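## Task

Take the plates with IDs B83 and B33 out of plate hotel H1 and drop them into the bin WASTE. WASTE has to be standing upright at the end, and every other plate has to be back home in the slot it started in. Nothing counts if it stays in place only because the robot is holding it. Finish with the gripper open and the arm moved away.

## Robot and tools

Robot: a single Doosan M1013 six-joint arm carrying a Robotiq 140 two-finger gripper. The fingers point along the gripper's +z axis and close along its y axis. end_effector_position is the point between the pads when they are shut. Closed fingertips reach about 33 mm past it, fully open ones about 9 mm, and closing pushes the tips about 24 mm further out, so leave room above surfaces.

Scene frame: origin on the table top under the arm base, +z up, +y to the left when looking along +x. Results report the gripper position in metres and orientation as quaternion wxyz, plus linear (m/s) and angular (rad/s) velocities. At long reach the reported position can be a little off.

execute_actions takes {"actions": [...]} and runs them in order. Each action may have "rows", "steps" and "until". An empty list only returns state and images. "rows" holds 1 to 15 rows, each used for one control step of 1/30 s. A row is 9 numbers, all in [-1, 1]: dx, dy, dz, rx, ry, rz, position, force_limit, speed. The first six are an offset, not a pose: a target relative to the gripper's measured pose at the start of that action, expressed in the gripper's own axes. Every row counts from that same start pose, not from the row before. For the first action in a call the start is the pose last reported. Scale: 1.0 equals 0.6 m for dx, dy, dz and 180 degrees for the rotation vector rx, ry, rz. Per step the command is clipped to 70 mm and 16 degrees from the measured pose. For a smooth start, ramp the offset up gradually (adding 0.01 per row gives about 0.18 m/s) rather than jumping.

Gripper numbers in a row: position +1 is fully open (140 mm), about -0.8 is where pads touch, -1 closes until blocked. force_limit -1, 0, +1 gives roughly 14, 60, 107 N on parts up to 40 mm wide. speed -1, 0, +1 gives about 30, 140, 250 mm/s of gap change.

"steps" is an integer from 1 to 450, at least the number of rows, default 15. After the last row the arm keeps heading for that row's target and the gripper keeps that row's command, so long moves need more steps; if steps run out the arm may stop short, so send the remainder next call. "until" stops the action at the first step where all conditions hold, e.g. {"scanner": {"code": "b83"}} or {"scanner": {"reads": [">", 2]}}. Numbers need a comparison (=, !=, <, <=, >, >=). It does not brake the arm. An unknown name or out-of-range value rejects the whole call before motion.

Result lines: object_status 0 moving, 1 blocked while opening, 2 blocked while closing (a grip), 3 reached the commanded position or pads met (thin items may still be held). After any grip check for 2. Stopped fingers stay until position changes by 0.01 or more; to squeeze harder raise force_limit and switch position between -1 and -0.98. position_measured is in counts, 3 open to 230 pads together, not linear. "Hand target" is where the controller now aims. "pose unreachable" means the clearance check altered or blocked the target; the arm goes only slightly further and waits for new rows. The scanner line gives "code" (lower-case ID or no_read, never wrong) and "reads" (how many times code changed from no_read to an ID).

zoom_image: camera (cam_head_left, cam_head_right or cam_wrist) and region [x0, y0, x1, y1] in image pixels from the top-left, at most 504 by 504. Images are 896x504 for both head cameras and 616x616 for the fisheye cam_wrist. Calibration data is supplied with the images.

read_manual(section="licences") only returns licence text. finished_scene(scene=n) ends scene n for good and reports success; the goal must already hold and remain so.

Task facts: H1 has 6 slots, slot 1 lowest. Each plate shows its ID on a front label. Home means flat on its shelf, a short end facing front, pushed to the back stop; a plate released far short can tip off. To read an ID otherwise, lay the plate flat in nest RD with well A1 at the corner marked A1 and keep the scanner view clear. Well A1 sits at the labelled short end, in the corner opposite the labelled long side. WASTE is loose; release an item only when it is entirely inside it, and keep the bin upright. Brief tugs on held parts or nudges to loose objects can happen.

Avoid: dropping or knocking anything off the table; hard hits, slams and strong pushes. Torque on a joint reaching its limit (waist and shoulder 319, elbow 150, wrist joints 42.3 N m, including held weight) or 144 N of outside force stops the arm for 10 s and cancels the rest of the call. Holding loads heats motors; a MOTOR HOT line warns, and reaching the limit brakes the arm until cooled. The robot holds the last command while you reason.

Each tool is called after "Request:" by a JSON object that holds its "api" and its "payload".

## Session

Request:
{"api": "execute_actions", "payload": {"actions": []}}

Scene clock: 0.00 s.
end_effector_position=(+0.5154, -0.3846, +0.3129) position_measured=3 object_status=3 end_effector_quat_wxyz=(-0.335, +0.351, +0.594, -0.642) end_effector_velocity=(+0.001, +0.001, +0.000) end_effector_angular_velocity=(-0.001, -0.001, +0.002)
Joint positions: [-0.321  0.756  1.588 -1.057  2.09  -0.637]
Joint velocities: [ 0.001 -0.    -0.    -0.    -0.001  0.001]
Hand target: +0.515, -0.385, +0.313; -0.335, +0.351, +0.594, -0.642
scanner: code=no_read reads=0

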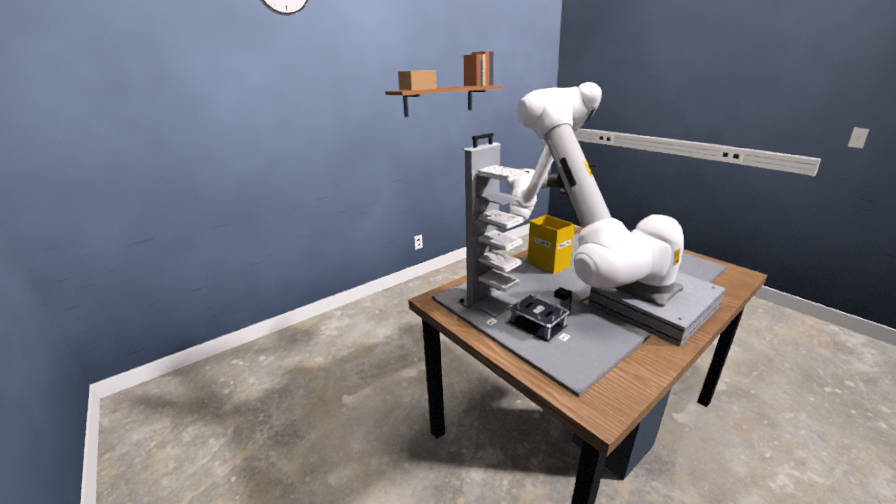

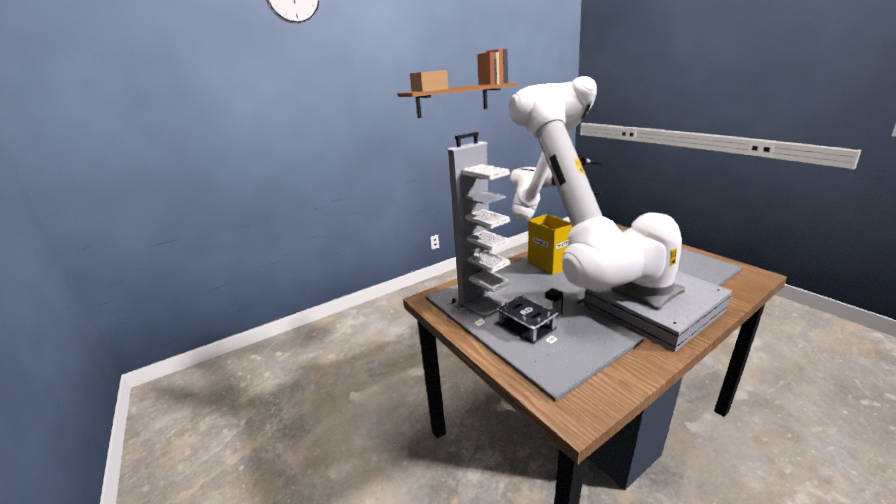

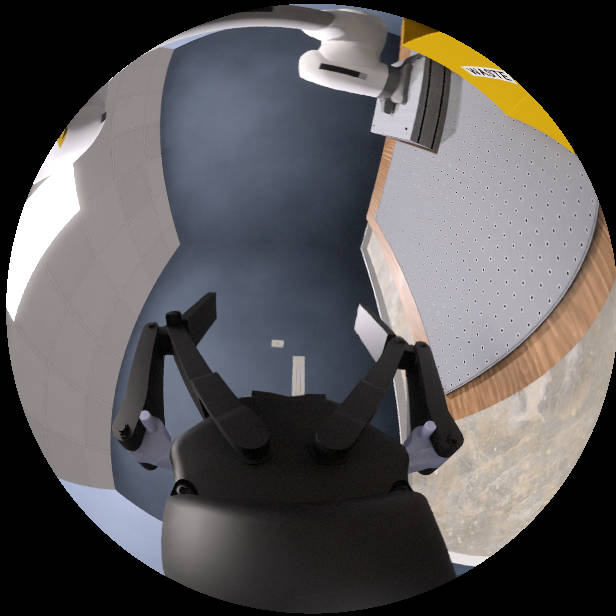

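Request:
{"api": "zoom_image", "payload": {"camera": "cam_head_left", "region": [430, 120, 630, 350]}}

Request:
{"api": "zoom_image", "payload": {"camera": "cam_head_right", "region": [420, 120, 620, 350]}}

Region (430, 120, 630, 350) of cam_head_left's 896x504 image, scaled by 2.191, with more detail than that image has; it fills the left 438 columns of this view, and the rest is white.

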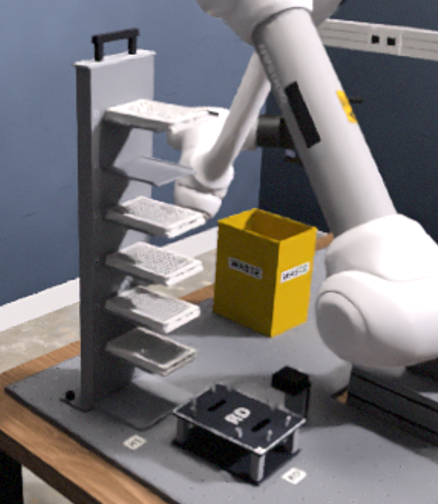

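Region (420, 120, 620, 350) of cam_head_right's 896x504 image, scaled by 2.191, with more detail than that image has; it fills the left 438 columns of this view, and the rest is white.

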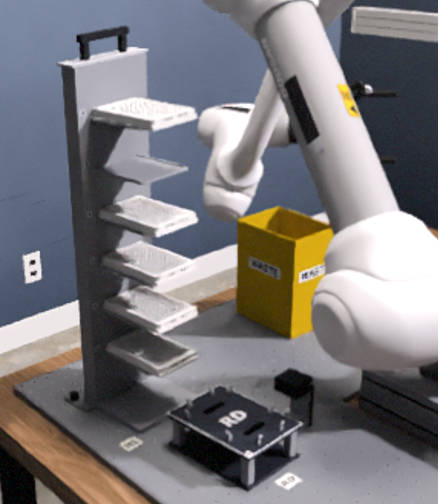

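Request:
{"api": "execute_actions", "payload": {"actions": [{"rows":[[0.285,-0.308,0.515,0,0,-0.5,1,0,0]],"steps":75},{"rows":[[0,0,0,0.155,0,0,1,0,0]],"steps":30}]}}

Scene clock: 23.13 s.
end_effector_position=(+0.1649, -0.3901, +0.5027) position_measured=3 object_status=3 end_effector_quat_wxyz=(+0.629, +0.333, -0.597, +0.371) end_effector_velocity=(+0.000, +0.000, +0.000) end_effector_angular_velocity=(-0.001, -0.002, +0.001)
Joint positions: [-0.437 -0.115  2.406 -1.539  1.688 -2.408]
Joint velocities: [ 0.001 -0.     0.    -0.    -0.     0.002]
Hand target: +0.165, -0.390, +0.503; +0.629, +0.333, -0.597, +0.371
Off the commanded pose: 0.000 m, 0 deg.
scanner: code=no_read reads=0
camera_calibration (this result's frames):
cam_wrist: T_world_to_cam=[[-0.786299, 0.615816, 0.0500498, 0.321623], [0.132854, 0.247632, -0.959702, 0.564503], [-0.603394, -0.747963, -0.276526, 0.127412], [0, 0, 0, 1]] pos_world=[0.254775, -0.24255, 0.56089]

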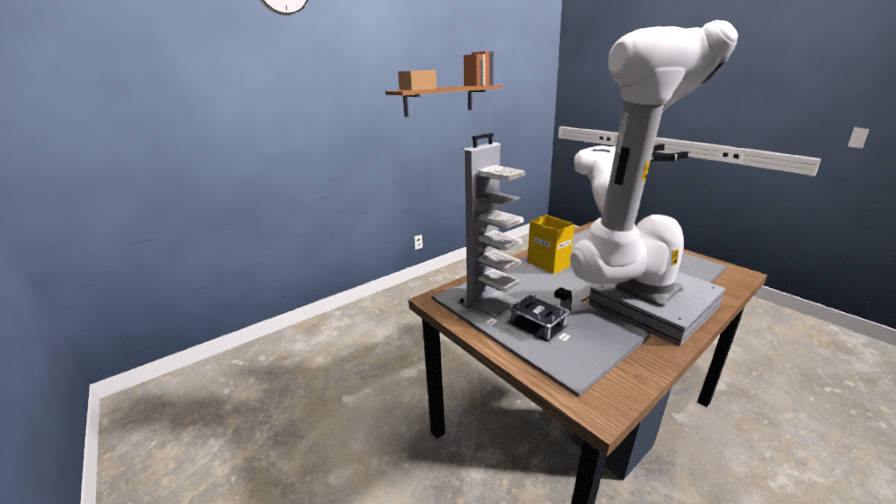

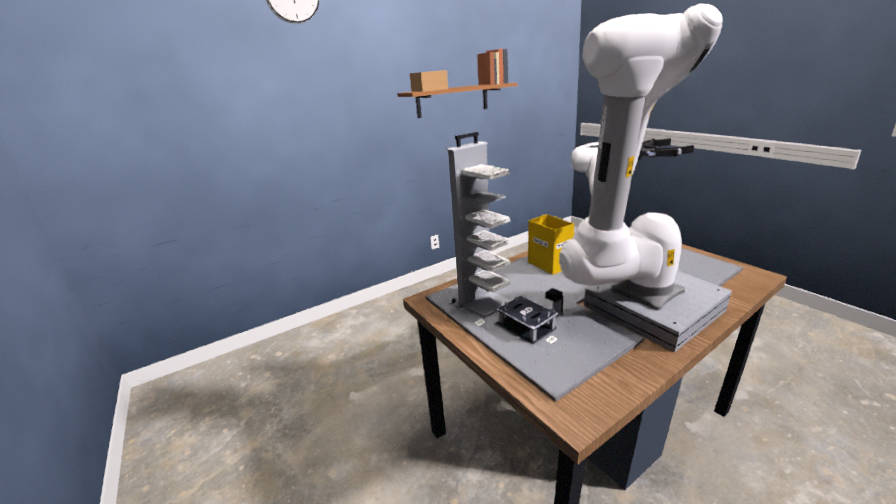

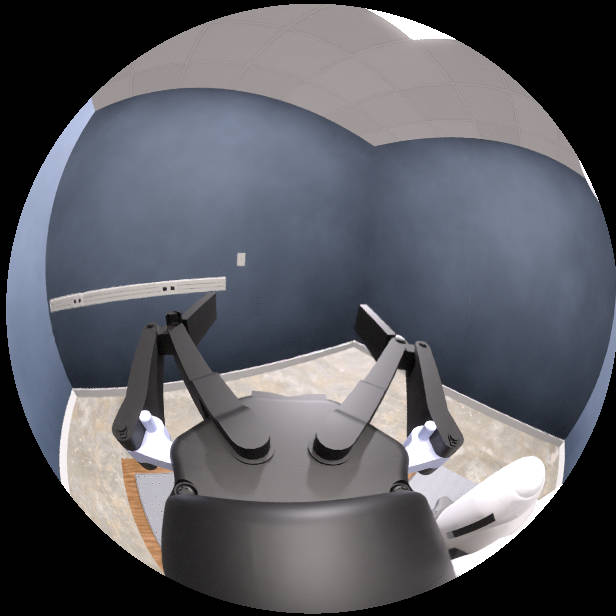

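Request:
{"api": "execute_actions", "payload": {"actions": [{"rows":[[0,-0.091,-0.16,0.0833,0,0,1,0,0]],"steps":12},{"rows":[[0,-0.091,-0.16,0.0833,0,0,1,0,0]],"steps":12},{"rows":[[0,-0.091,-0.16,0.0833,0,0,1,0,0]],"steps":12},{"rows":[[0,-0.091,-0.16,0.0833,0,0,1,0,0]],"steps":16}]}}

Scene clock: 28.83 s.
end_effector_position=(+0.4130, -0.0662, +0.4776) position_measured=3 object_status=3 end_effector_quat_wxyz=(+0.375, +0.603, -0.330, +0.621) end_effector_velocity=(-0.001, -0.001, +0.000) end_effector_angular_velocity=(+0.001, -0.000, -0.005)
Joint positions: [ 0.591 -0.133  2.458 -1.543  1.657 -2.424]
Joint velocities: [-0.001  0.001 -0.002  0.003  0.003 -0.   ]
Hand target: +0.413, -0.066, +0.478; +0.375, +0.603, -0.330, +0.621
Off the commanded pose: 0.000 m, 0 deg.
scanner: code=no_read reads=0
camera_calibration (this result's frames):
cam_wrist: T_world_to_cam=[[-0.919365, -0.375065, 0.118721, 0.275056], [-0.211176, 0.215883, -0.953309, 0.564203], [0.331923, -0.90151, -0.27768, 0.116619], [0, 0, 0, 1]] pos_world=[0.333314, 0.0864951, 0.537588]

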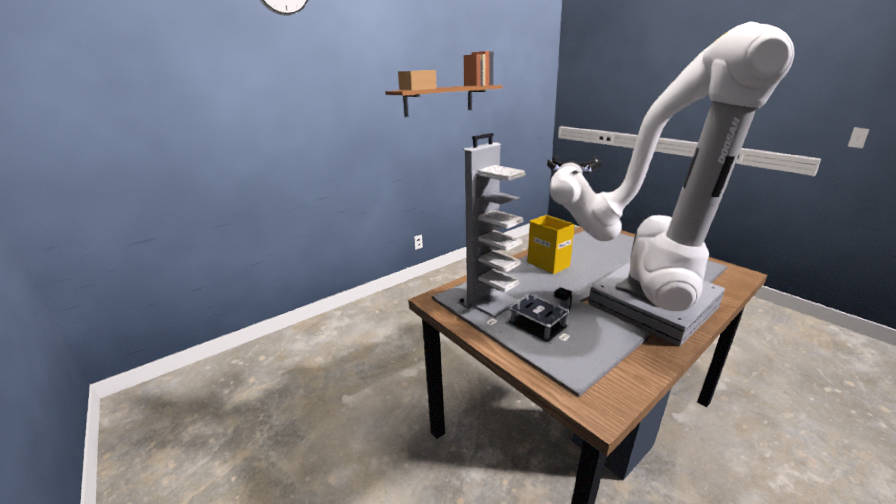

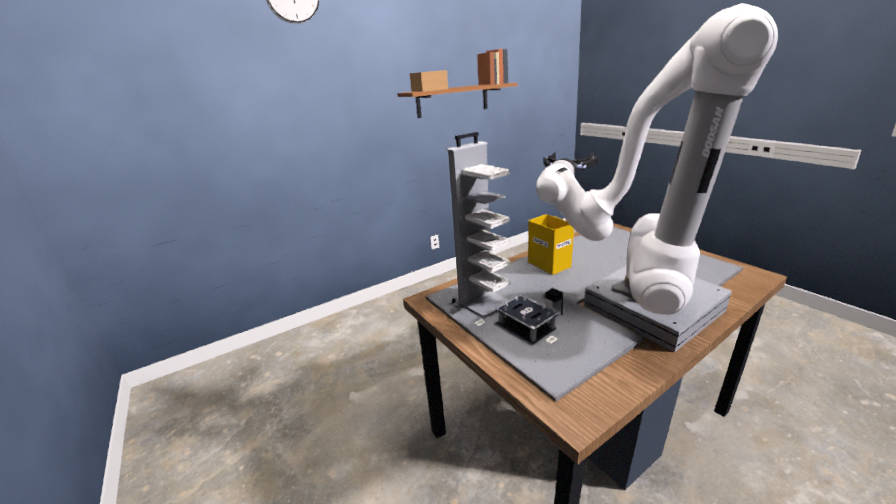

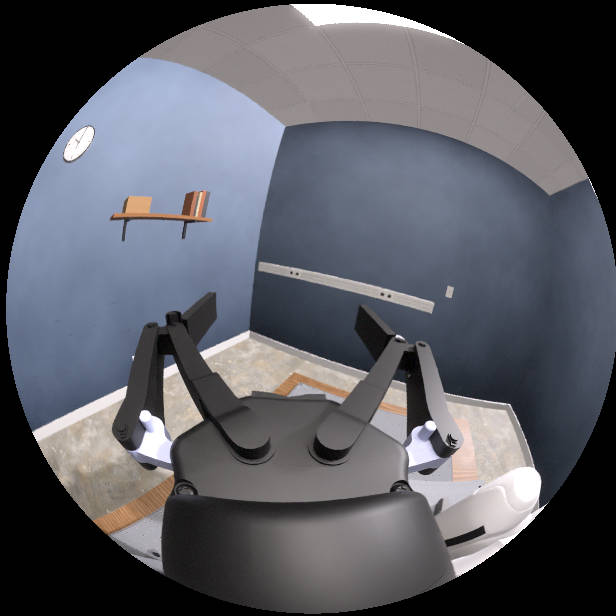

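Request:
{"api": "execute_actions", "payload": {"actions": [{"rows":[[0,-0.091,-0.17,0.0833,0,0,1,0,0]],"steps":12},{"rows":[[0,-0.091,-0.17,0.0833,0,0,1,0,0]],"steps":12},{"rows":[[0,-0.091,-0.18,0.0833,0,0,1,0,0]],"steps":16}]}}

Scene clock: 33.43 s.
end_effector_position=(+0.3133, +0.2455, +0.4582) position_measured=3 object_status=3 end_effector_quat_wxyz=(+0.113, +0.701, -0.064, +0.701) end_effector_velocity=(-0.007, -0.000, -0.000) end_effector_angular_velocity=(+0.006, -0.002, -0.016)
Joint positions: [ 1.47  -0.14   2.469 -1.457  1.694 -2.429]
Joint velocities: [ 0.018  0.01  -0.008  0.024  0.024  0.012]
Hand target: +0.313, +0.246, +0.458; +0.113, +0.701, -0.064, +0.701
Off the commanded pose: 0.000 m, 0 deg.
scanner: code=no_read reads=0
camera_calibration (this result's frames):
cam_wrist: T_world_to_cam=[[-0.37146, -0.916411, 0.149026, 0.249974], [-0.349071, -0.010886, -0.937033, 0.548739], [0.860329, -0.400091, -0.315849, 0.154191], [0, 0, 0, 1]] pos_world=[0.151749, 0.296743, 0.525635]

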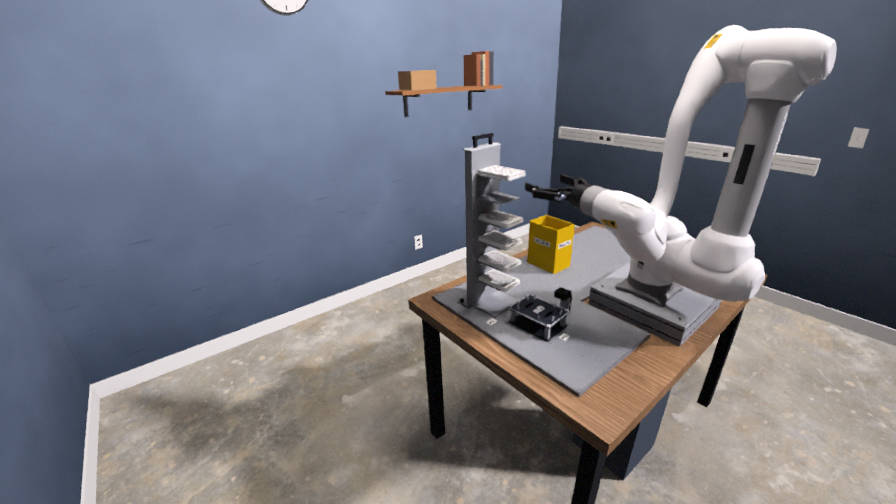

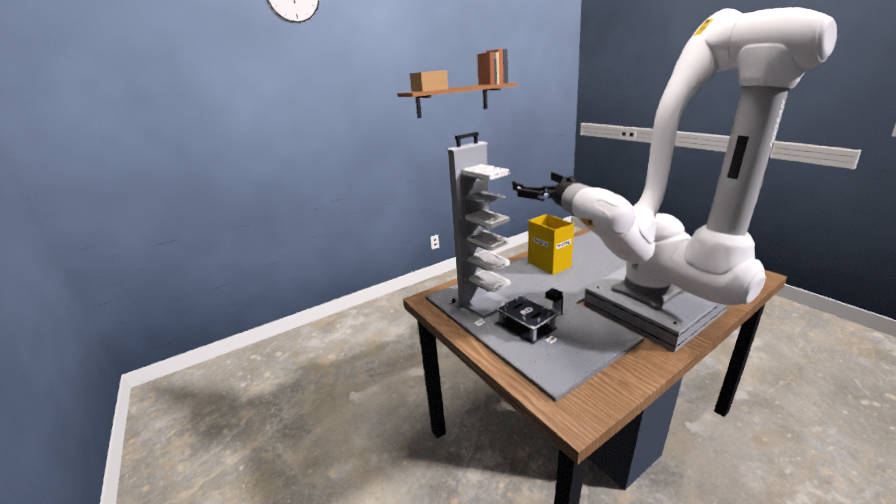

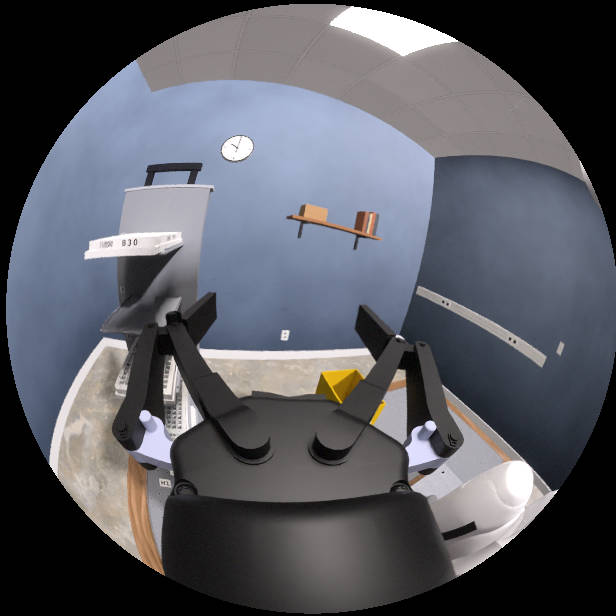

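Request:
{"api": "execute_actions", "payload": {"actions": [{"rows":[[0,0,-0.08,0,0,0,1,0,0],[0,0,-0.1,0,0,0,1,0,0],[0,-0.03,-0.12,0,0,0,1,0,0],[-0.03,-0.06,-0.14,0.02,0,0,1,0,0],[-0.06,-0.09,-0.16,0.03,0,0.01,1,0,0],[-0.167,-0.195,-0.2,0.08,0,0.022,1,0,0]],"steps":40}]}}

Request:
{"api": "zoom_image", "payload": {"camera": "cam_wrist", "region": [150, 100, 450, 420]}}

Scene clock: 39.70 s.
end_effector_position=(+0.2250, +0.3814, +0.3494) position_measured=3 object_status=3 end_effector_quat_wxyz=(-0.001, +0.707, +0.000, +0.707) end_effector_velocity=(+0.000, +0.000, +0.000) end_effector_angular_velocity=(-0.001, -0.001, +0.000)
Joint positions: [ 1.741  0.181  2.44  -1.407  1.662 -2.066]
Joint velocities: [-0.     0.001 -0.    -0.001  0.    -0.   ]
Hand target: +0.225, +0.381, +0.349; -0.001, +0.707, +0.000, +0.707
Off the commanded pose: 0.000 m, 0 deg.
scanner: code=no_read reads=0
camera_calibration (this result's frames):
cam_wrist: T_world_to_cam=[[-0.130319, -0.988018, 0.0826939, 0.354208], [-0.343537, -0.0332414, -0.938551, 0.425266], [0.930053, -0.150719, -0.335088, 0.146025], [0, 0, 0, 1]] pos_world=[0.0564434, 0.386109, 0.418774]

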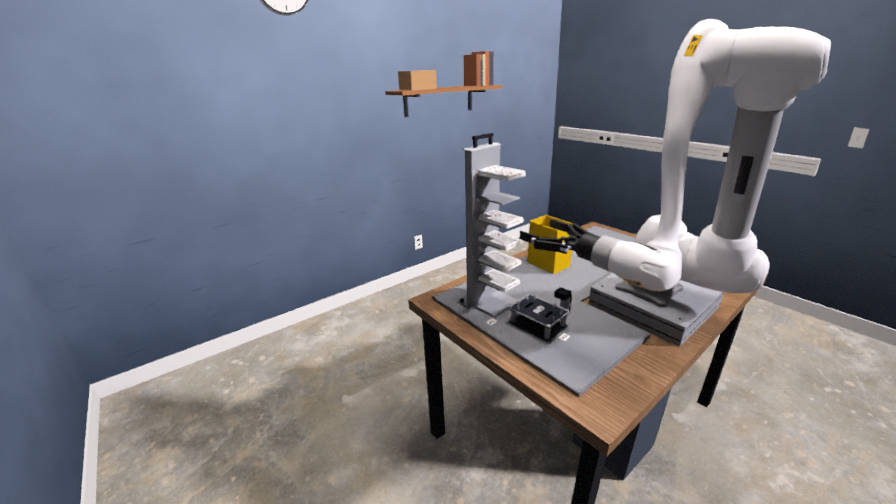

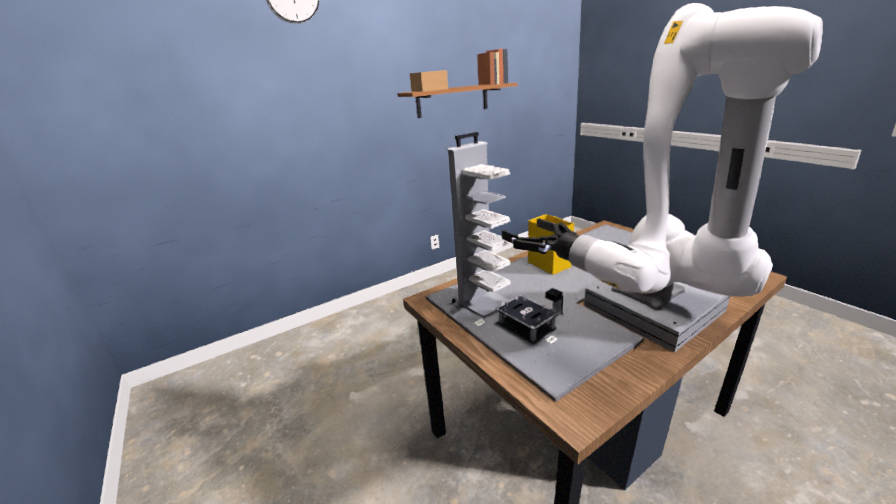

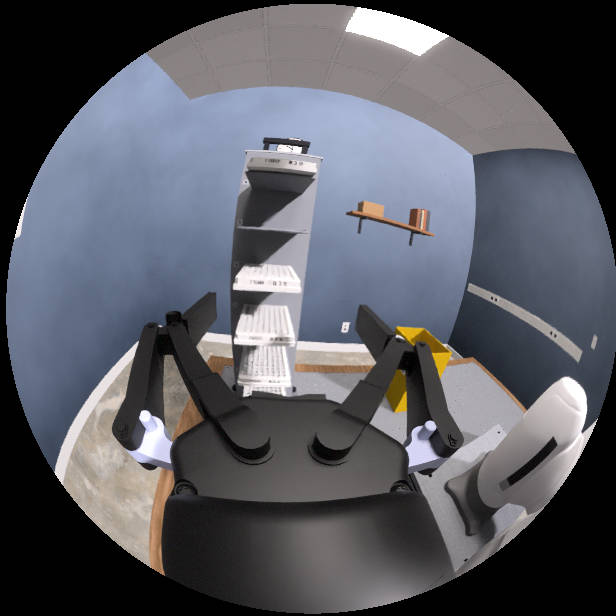

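Region (150, 100, 450, 420) of cam_wrist's 616x616 image, scaled by 1.575, with more detail than that image has; it fills the left 472 columns of this view, and the rest is white.

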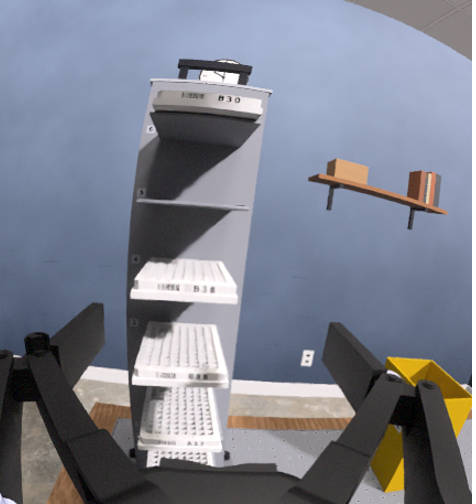

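Request:
{"api": "execute_actions", "payload": {"actions": [{"rows":[[-0.15,-0.035,0.03,0,0,0,1,0,0]],"steps":25}]}}

Request:
{"api": "zoom_image", "payload": {"camera": "cam_wrist", "region": [190, 170, 370, 410]}}

Scene clock: 44.43 s.
end_effector_position=(+0.2429, +0.4026, +0.2594) position_measured=3 object_status=3 end_effector_quat_wxyz=(-0.001, +0.707, +0.001, +0.707) end_effector_velocity=(+0.000, -0.000, -0.000) end_effector_angular_velocity=(-0.001, +0.000, -0.001)
Joint positions: [ 1.688  0.405  2.441 -1.442  1.608 -1.847]
Joint velocities: [-0.001  0.    -0.    -0.    -0.    -0.001]
Hand target: +0.243, +0.403, +0.259; -0.001, +0.707, +0.001, +0.707
Off the commanded pose: 0.000 m, 0 deg.
scanner: code=no_read reads=0
camera_calibration (this result's frames):
cam_wrist: T_world_to_cam=[[-0.12997, -0.988065, 0.0826757, 0.384804], [-0.343409, -0.0333639, -0.938593, 0.347738], [0.930149, -0.150381, -0.334974, 0.102295], [0, 0, 0, 1]] pos_world=[0.0742804, 0.407196, 0.328837]

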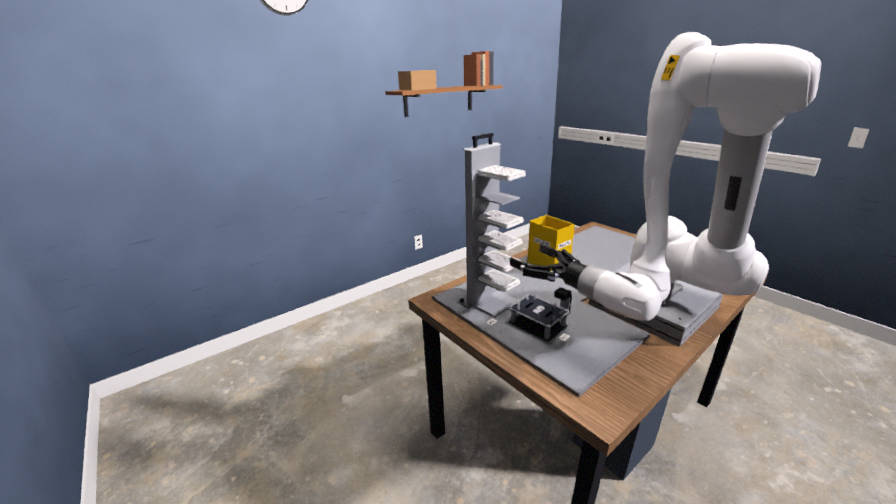

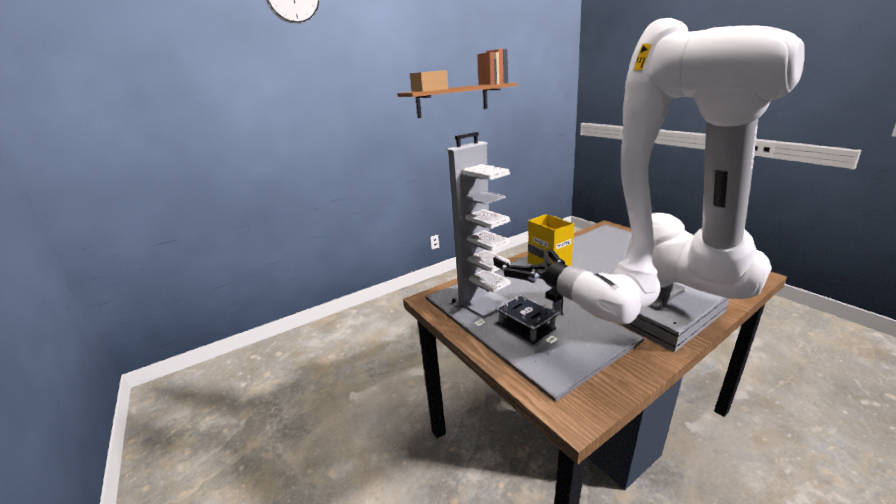

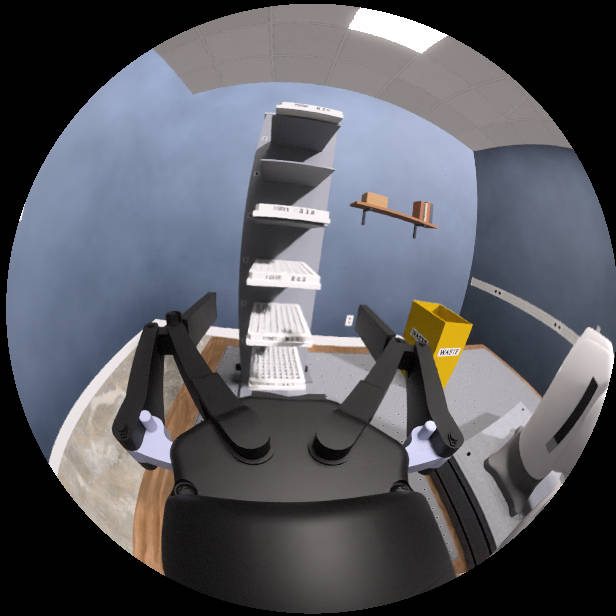

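Region (190, 170, 370, 410) of cam_wrist's 616x616 image, scaled by 2.100, with more detail than that image has; it fills the left 378 columns of this view, and the rest is white.

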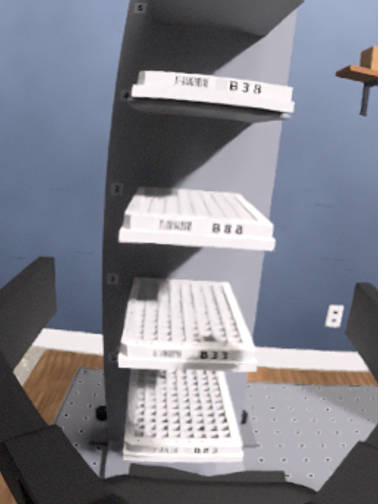

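Request:
{"api": "execute_actions", "payload": {"actions": [{"rows":[[-0.087,-0.004,0.06,0,0,0,0.7,-0.4,0]],"steps":25}]}}

Request:
{"api": "zoom_image", "payload": {"camera": "cam_wrist", "region": [170, 200, 410, 410]}}

Request:
{"api": "zoom_image", "payload": {"camera": "cam_head_left", "region": [460, 220, 620, 350]}}

Scene clock: 54.17 s.
end_effector_position=(+0.2788, +0.4051, +0.2073) position_measured=41 object_status=3 end_effector_quat_wxyz=(-0.001, +0.707, +0.001, +0.707) end_effector_velocity=(+0.000, -0.000, +0.000) end_effector_angular_velocity=(-0.000, +0.000, -0.001)
Joint positions: [ 1.6    0.531  2.448 -1.526  1.577 -1.715]
Joint velocities: [-0.001 -0.001  0.    -0.    -0.    -0.001]
Hand target: +0.279, +0.405, +0.207; -0.001, +0.707, +0.001, +0.707
Off the commanded pose: 0.000 m, 0 deg.
scanner: code=no_read reads=0
camera_calibration (this result's frames):
cam_wrist: T_world_to_cam=[[-0.129751, -0.988094, 0.0826671, 0.396264], [-0.343342, -0.0334417, -0.938615, 0.311202], [0.930205, -0.15017, -0.334915, 0.0516759], [0, 0, 0, 1]] pos_world=[0.110195, 0.409713, 0.276648]

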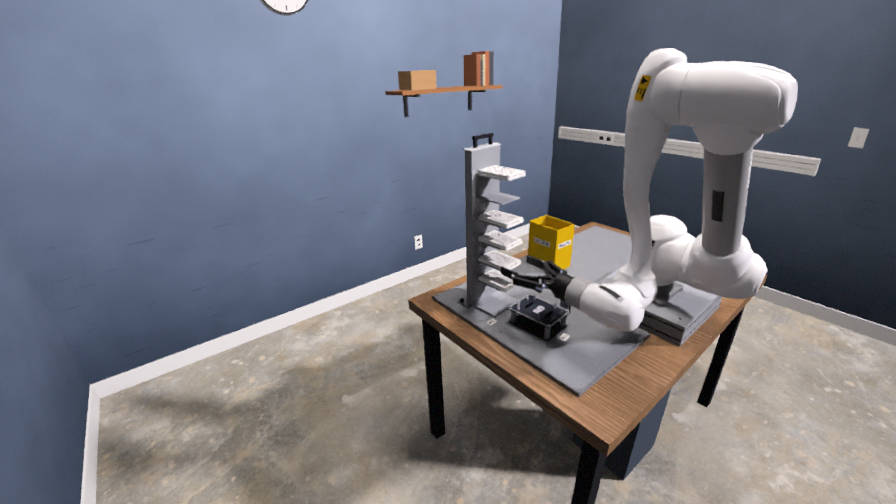

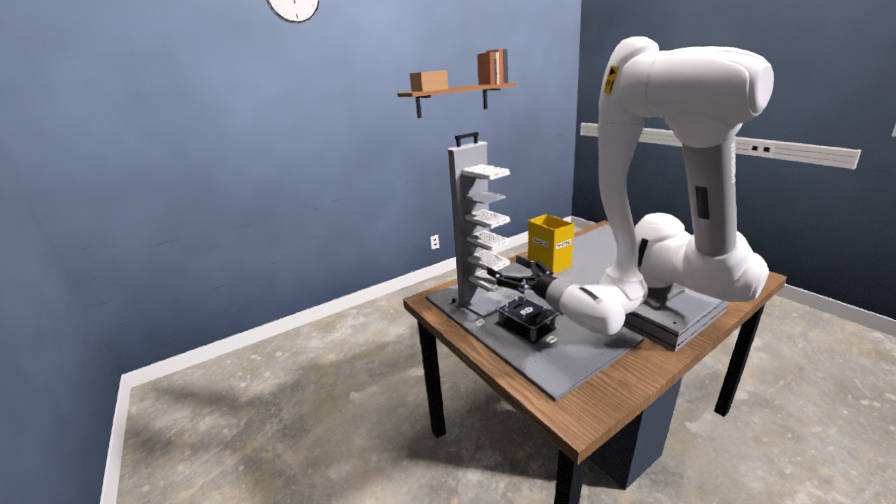

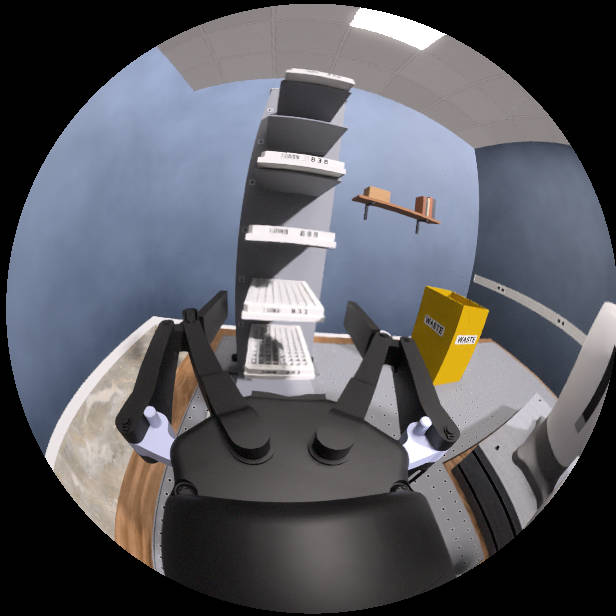

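Region (170, 200, 410, 410) of cam_wrist's 616x616 image, scaled by 2.100, with more detail than that image has; it fills the top 441 rows of this view, and the rest is white.

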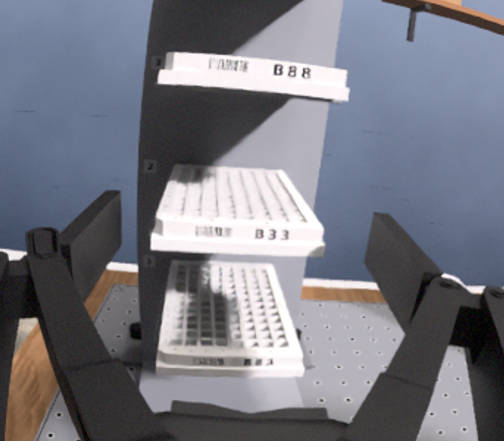

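Region (460, 220, 620, 350) of cam_head_left's 896x504 image, scaled by 3.150, with more detail than that image has; it fills the top 410 rows of this view, and the rest is white.

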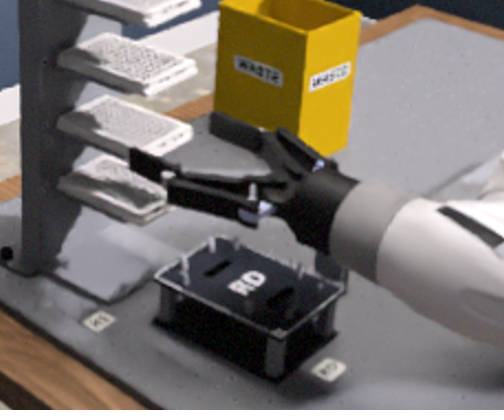

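Request:
{"api": "execute_actions", "payload": {"actions": [{"rows":[[-0.005,-0.003,0.03,0,0,0,0.7,-0.4,0],[-0.008,-0.005,0.06,0,0,0,0.7,-0.4,0],[-0.008,-0.005,0.125,0,0,0,0.7,-0.4,0]],"steps":25}]}}

Request:
{"api": "zoom_image", "payload": {"camera": "cam_head_left", "region": [460, 220, 620, 350]}}

Scene clock: 58.00 s.
end_effector_position=(+0.3537, +0.4083, +0.2024) position_measured=41 object_status=3 end_effector_quat_wxyz=(-0.001, +0.707, +0.001, +0.707) end_effector_velocity=(-0.001, +0.000, +0.001) end_effector_angular_velocity=(+0.003, +0.000, +0.001)
Joint positions: [ 1.415  0.544  2.447 -1.709  1.549 -1.703]
Joint velocities: [ 0.001 -0.002  0.     0.    -0.     0.001]
Hand target: +0.354, +0.408, +0.202; -0.001, +0.707, +0.001, +0.707
Off the commanded pose: 0.000 m, 0 deg.
scanner: code=no_read reads=0
camera_calibration (this result's frames):
cam_wrist: T_world_to_cam=[[-0.12972, -0.988099, 0.0826653, 0.409524], [-0.343257, -0.0334645, -0.938645, 0.332487], [0.930241, -0.150136, -0.334831, -0.0192145], [0, 0, 0, 1]] pos_world=[0.185126, 0.412891, 0.2718]

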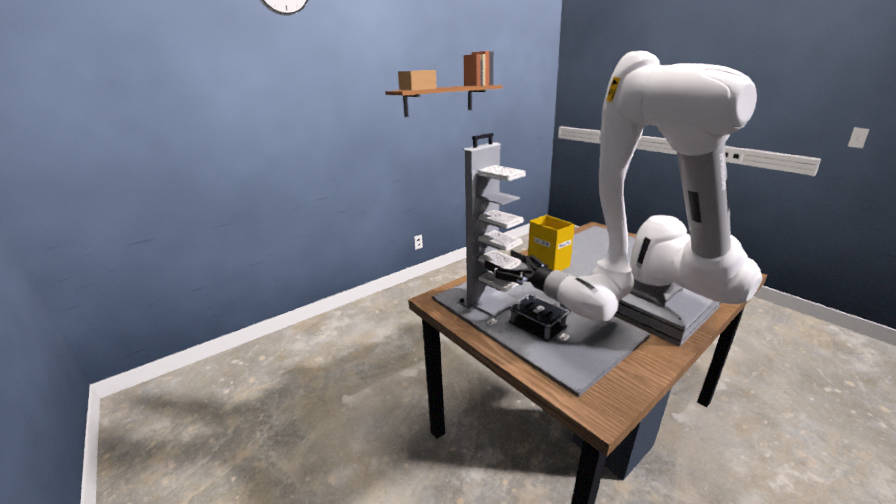

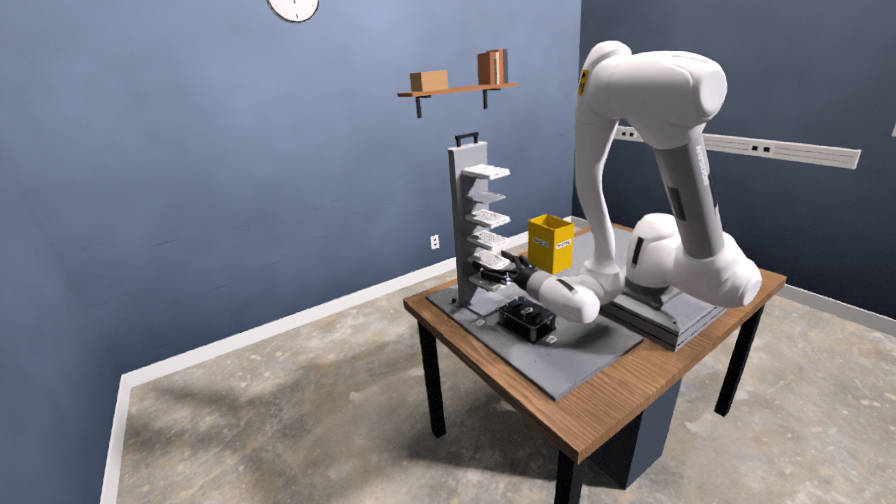

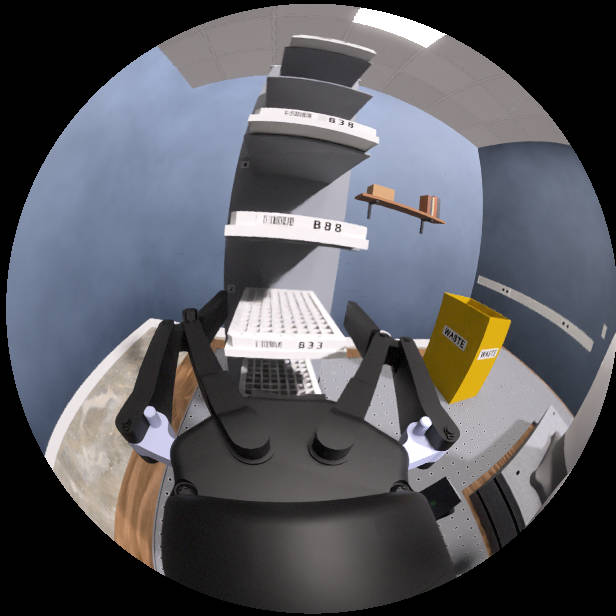

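Region (460, 220, 620, 350) of cam_head_left's 896x504 image, scaled by 3.150, with more detail than that image has; it fills the top 410 rows of this view, and the rest is white.

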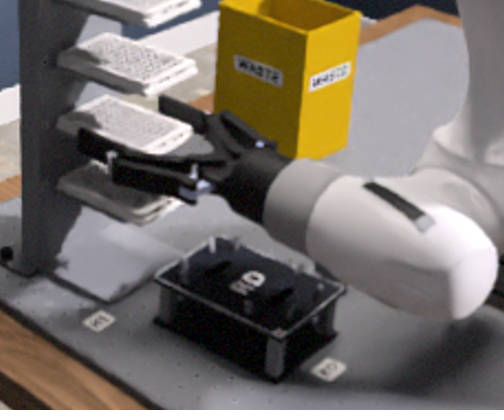

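Request:
{"api": "execute_actions", "payload": {"actions": [{"rows":[[0,0,0,0,0,0,-1,-0.2,-0.6]],"steps":25},{"rows":[[0.003,0,0,0,0,0,-1,-0.2,-0.6],[0.006,0,0,0,0,0,-1,-0.2,-0.6],[0.008,0,-0.005,0,0,0,-1,-0.2,-0.6],[0.008,0,-0.015,0,0,0,-1,-0.2,-0.6],[0.008,0,-0.03,0,0,0,-1,-0.2,-0.6],[0.008,0,-0.05,0,0,0,-1,-0.2,-0.6]],"steps":15}]}}

Scene clock: 62.60 s.
end_effector_position=(+0.3237, +0.4082, +0.2073) position_measured=92 object_status=0 end_effector_quat_wxyz=(-0.001, +0.707, +0.001, +0.707) end_effector_velocity=(+0.000, +0.001, +0.000) end_effector_angular_velocity=(+0.000, +0.000, -0.000)
Joint positions: [ 1.488  0.531  2.449 -1.636  1.559 -1.714]
Joint velocities: [ 0.     0.    -0.002  0.001 -0.    -0.001]
Hand target: +0.324, +0.408, +0.207; -0.001, +0.707, +0.001, +0.707
Off the commanded pose: 0.000 m, 0 deg.
scanner: code=no_read reads=0
camera_calibration (this result's frames):
cam_wrist: T_world_to_cam=[[-0.129679, -0.988095, 0.0827723, 0.405037], [-0.343287, -0.0335752, -0.93863, 0.326765], [0.930235, -0.150135, -0.334846, 0.0102929], [0, 0, 0, 1]] pos_world=[0.155124, 0.412731, 0.276632]

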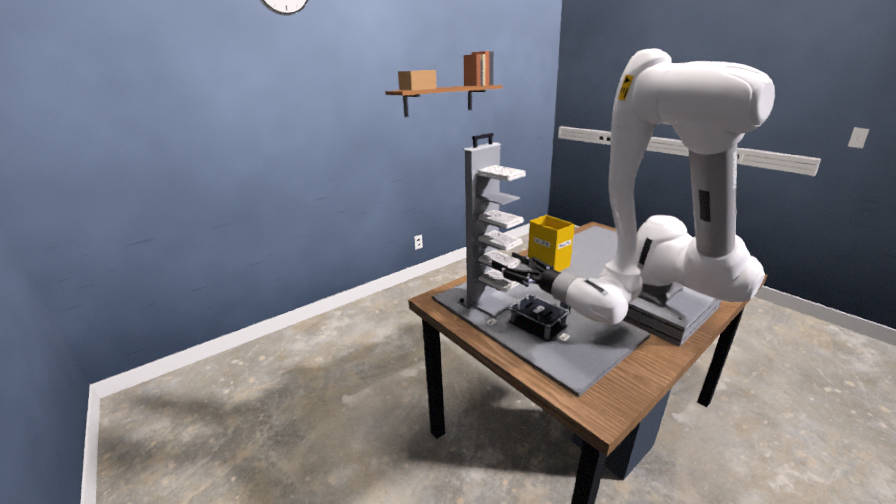

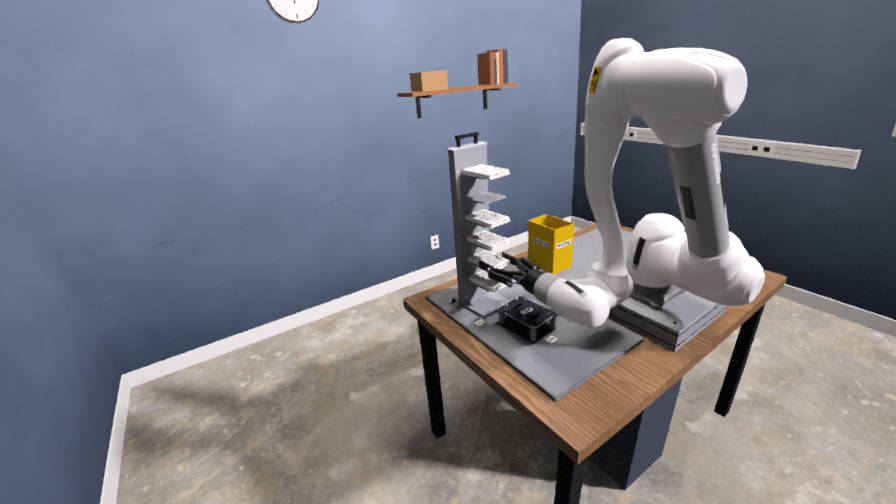

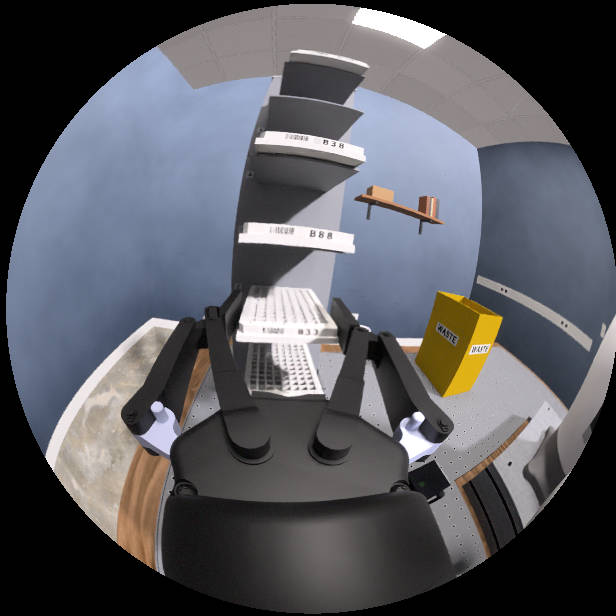

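Request:
{"api": "execute_actions", "payload": {"actions": [{"rows":[[0,0,0,0,0,0,0.6,-0.2,0]],"steps":10},{"rows":[[0.006,0,0.04,0,0,0,0.6,-0.2,0]],"steps":15},{"rows":[[0,0,0,0,0,0,-1,-0.2,-0.4]],"steps":30}]}}

Request:
{"api": "zoom_image", "payload": {"camera": "cam_head_left", "region": [470, 230, 570, 300]}}

Scene clock: 70.77 s.
end_effector_position=(+0.3475, +0.4081, +0.2108) position_measured=99 object_status=2 end_effector_quat_wxyz=(-0.001, +0.707, +0.001, +0.707) end_effector_velocity=(+0.000, -0.001, -0.000) end_effector_angular_velocity=(-0.002, -0.001, -0.001)
Joint positions: [ 1.43   0.522  2.45  -1.694  1.549 -1.722]
Joint velocities: [-0.001  0.001  0.    -0.     0.001 -0.   ]
Hand target: +0.348, +0.408, +0.211; -0.001, +0.707, +0.001, +0.707
Off the commanded pose: 0.000 m, 0 deg.
scanner: code=no_read reads=0
camera_calibration (this result's frames):
cam_wrist: T_world_to_cam=[[-0.1294, -0.988089, 0.0832754, 0.407535], [-0.343212, -0.0341604, -0.938637, 0.338477], [0.930302, -0.150041, -0.334703, -0.0107876], [0, 0, 0, 1]] pos_world=[0.17894, 0.412625, 0.280159]

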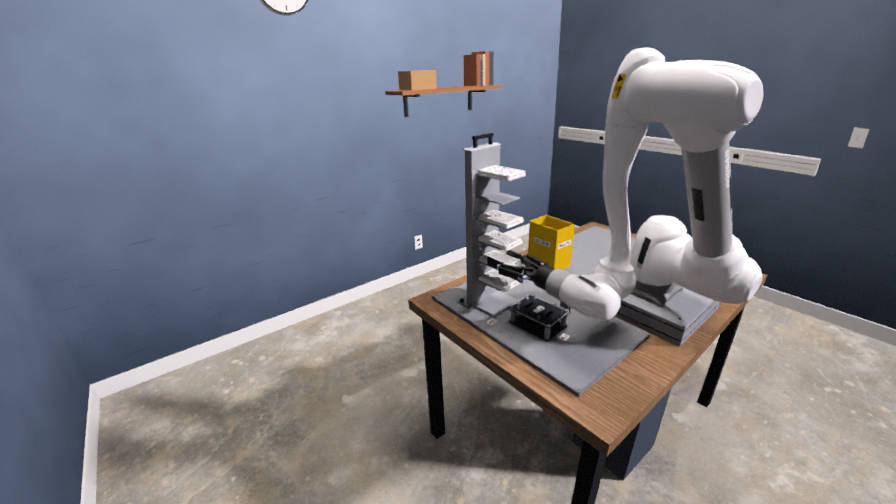

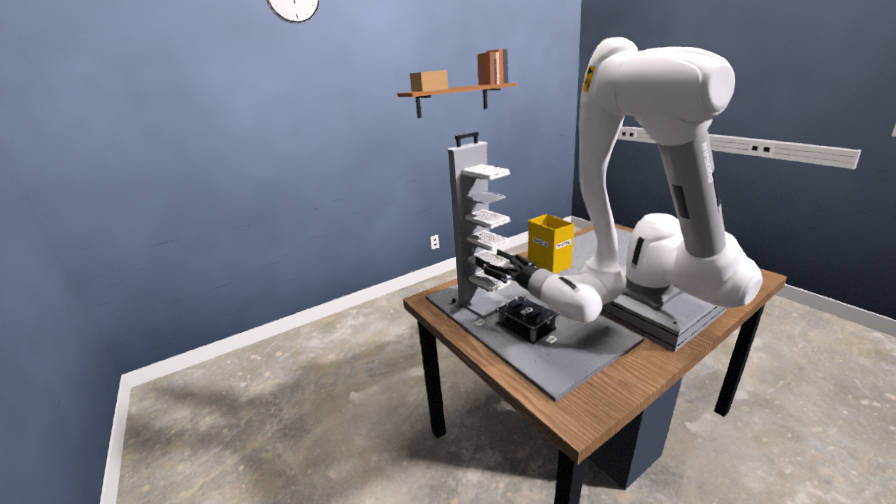

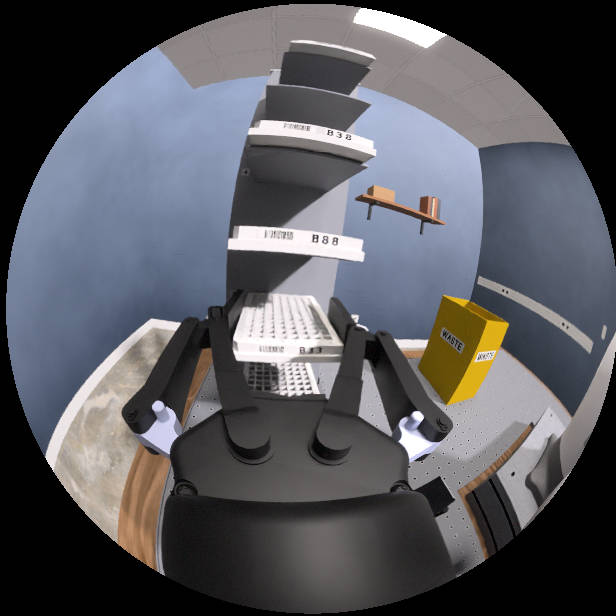

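Region (470, 230, 570, 300) of cam_head_left's 896x504 image, scaled by 5.040, with more detail than that image has; it fills the top 353 rows of this view, and the rest is white.

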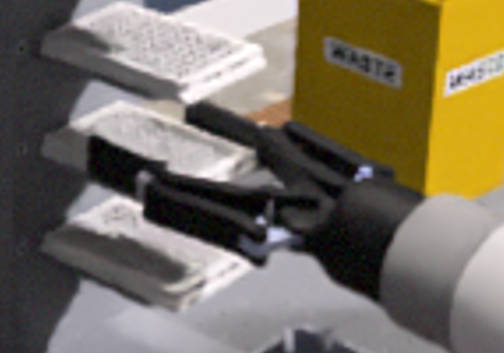

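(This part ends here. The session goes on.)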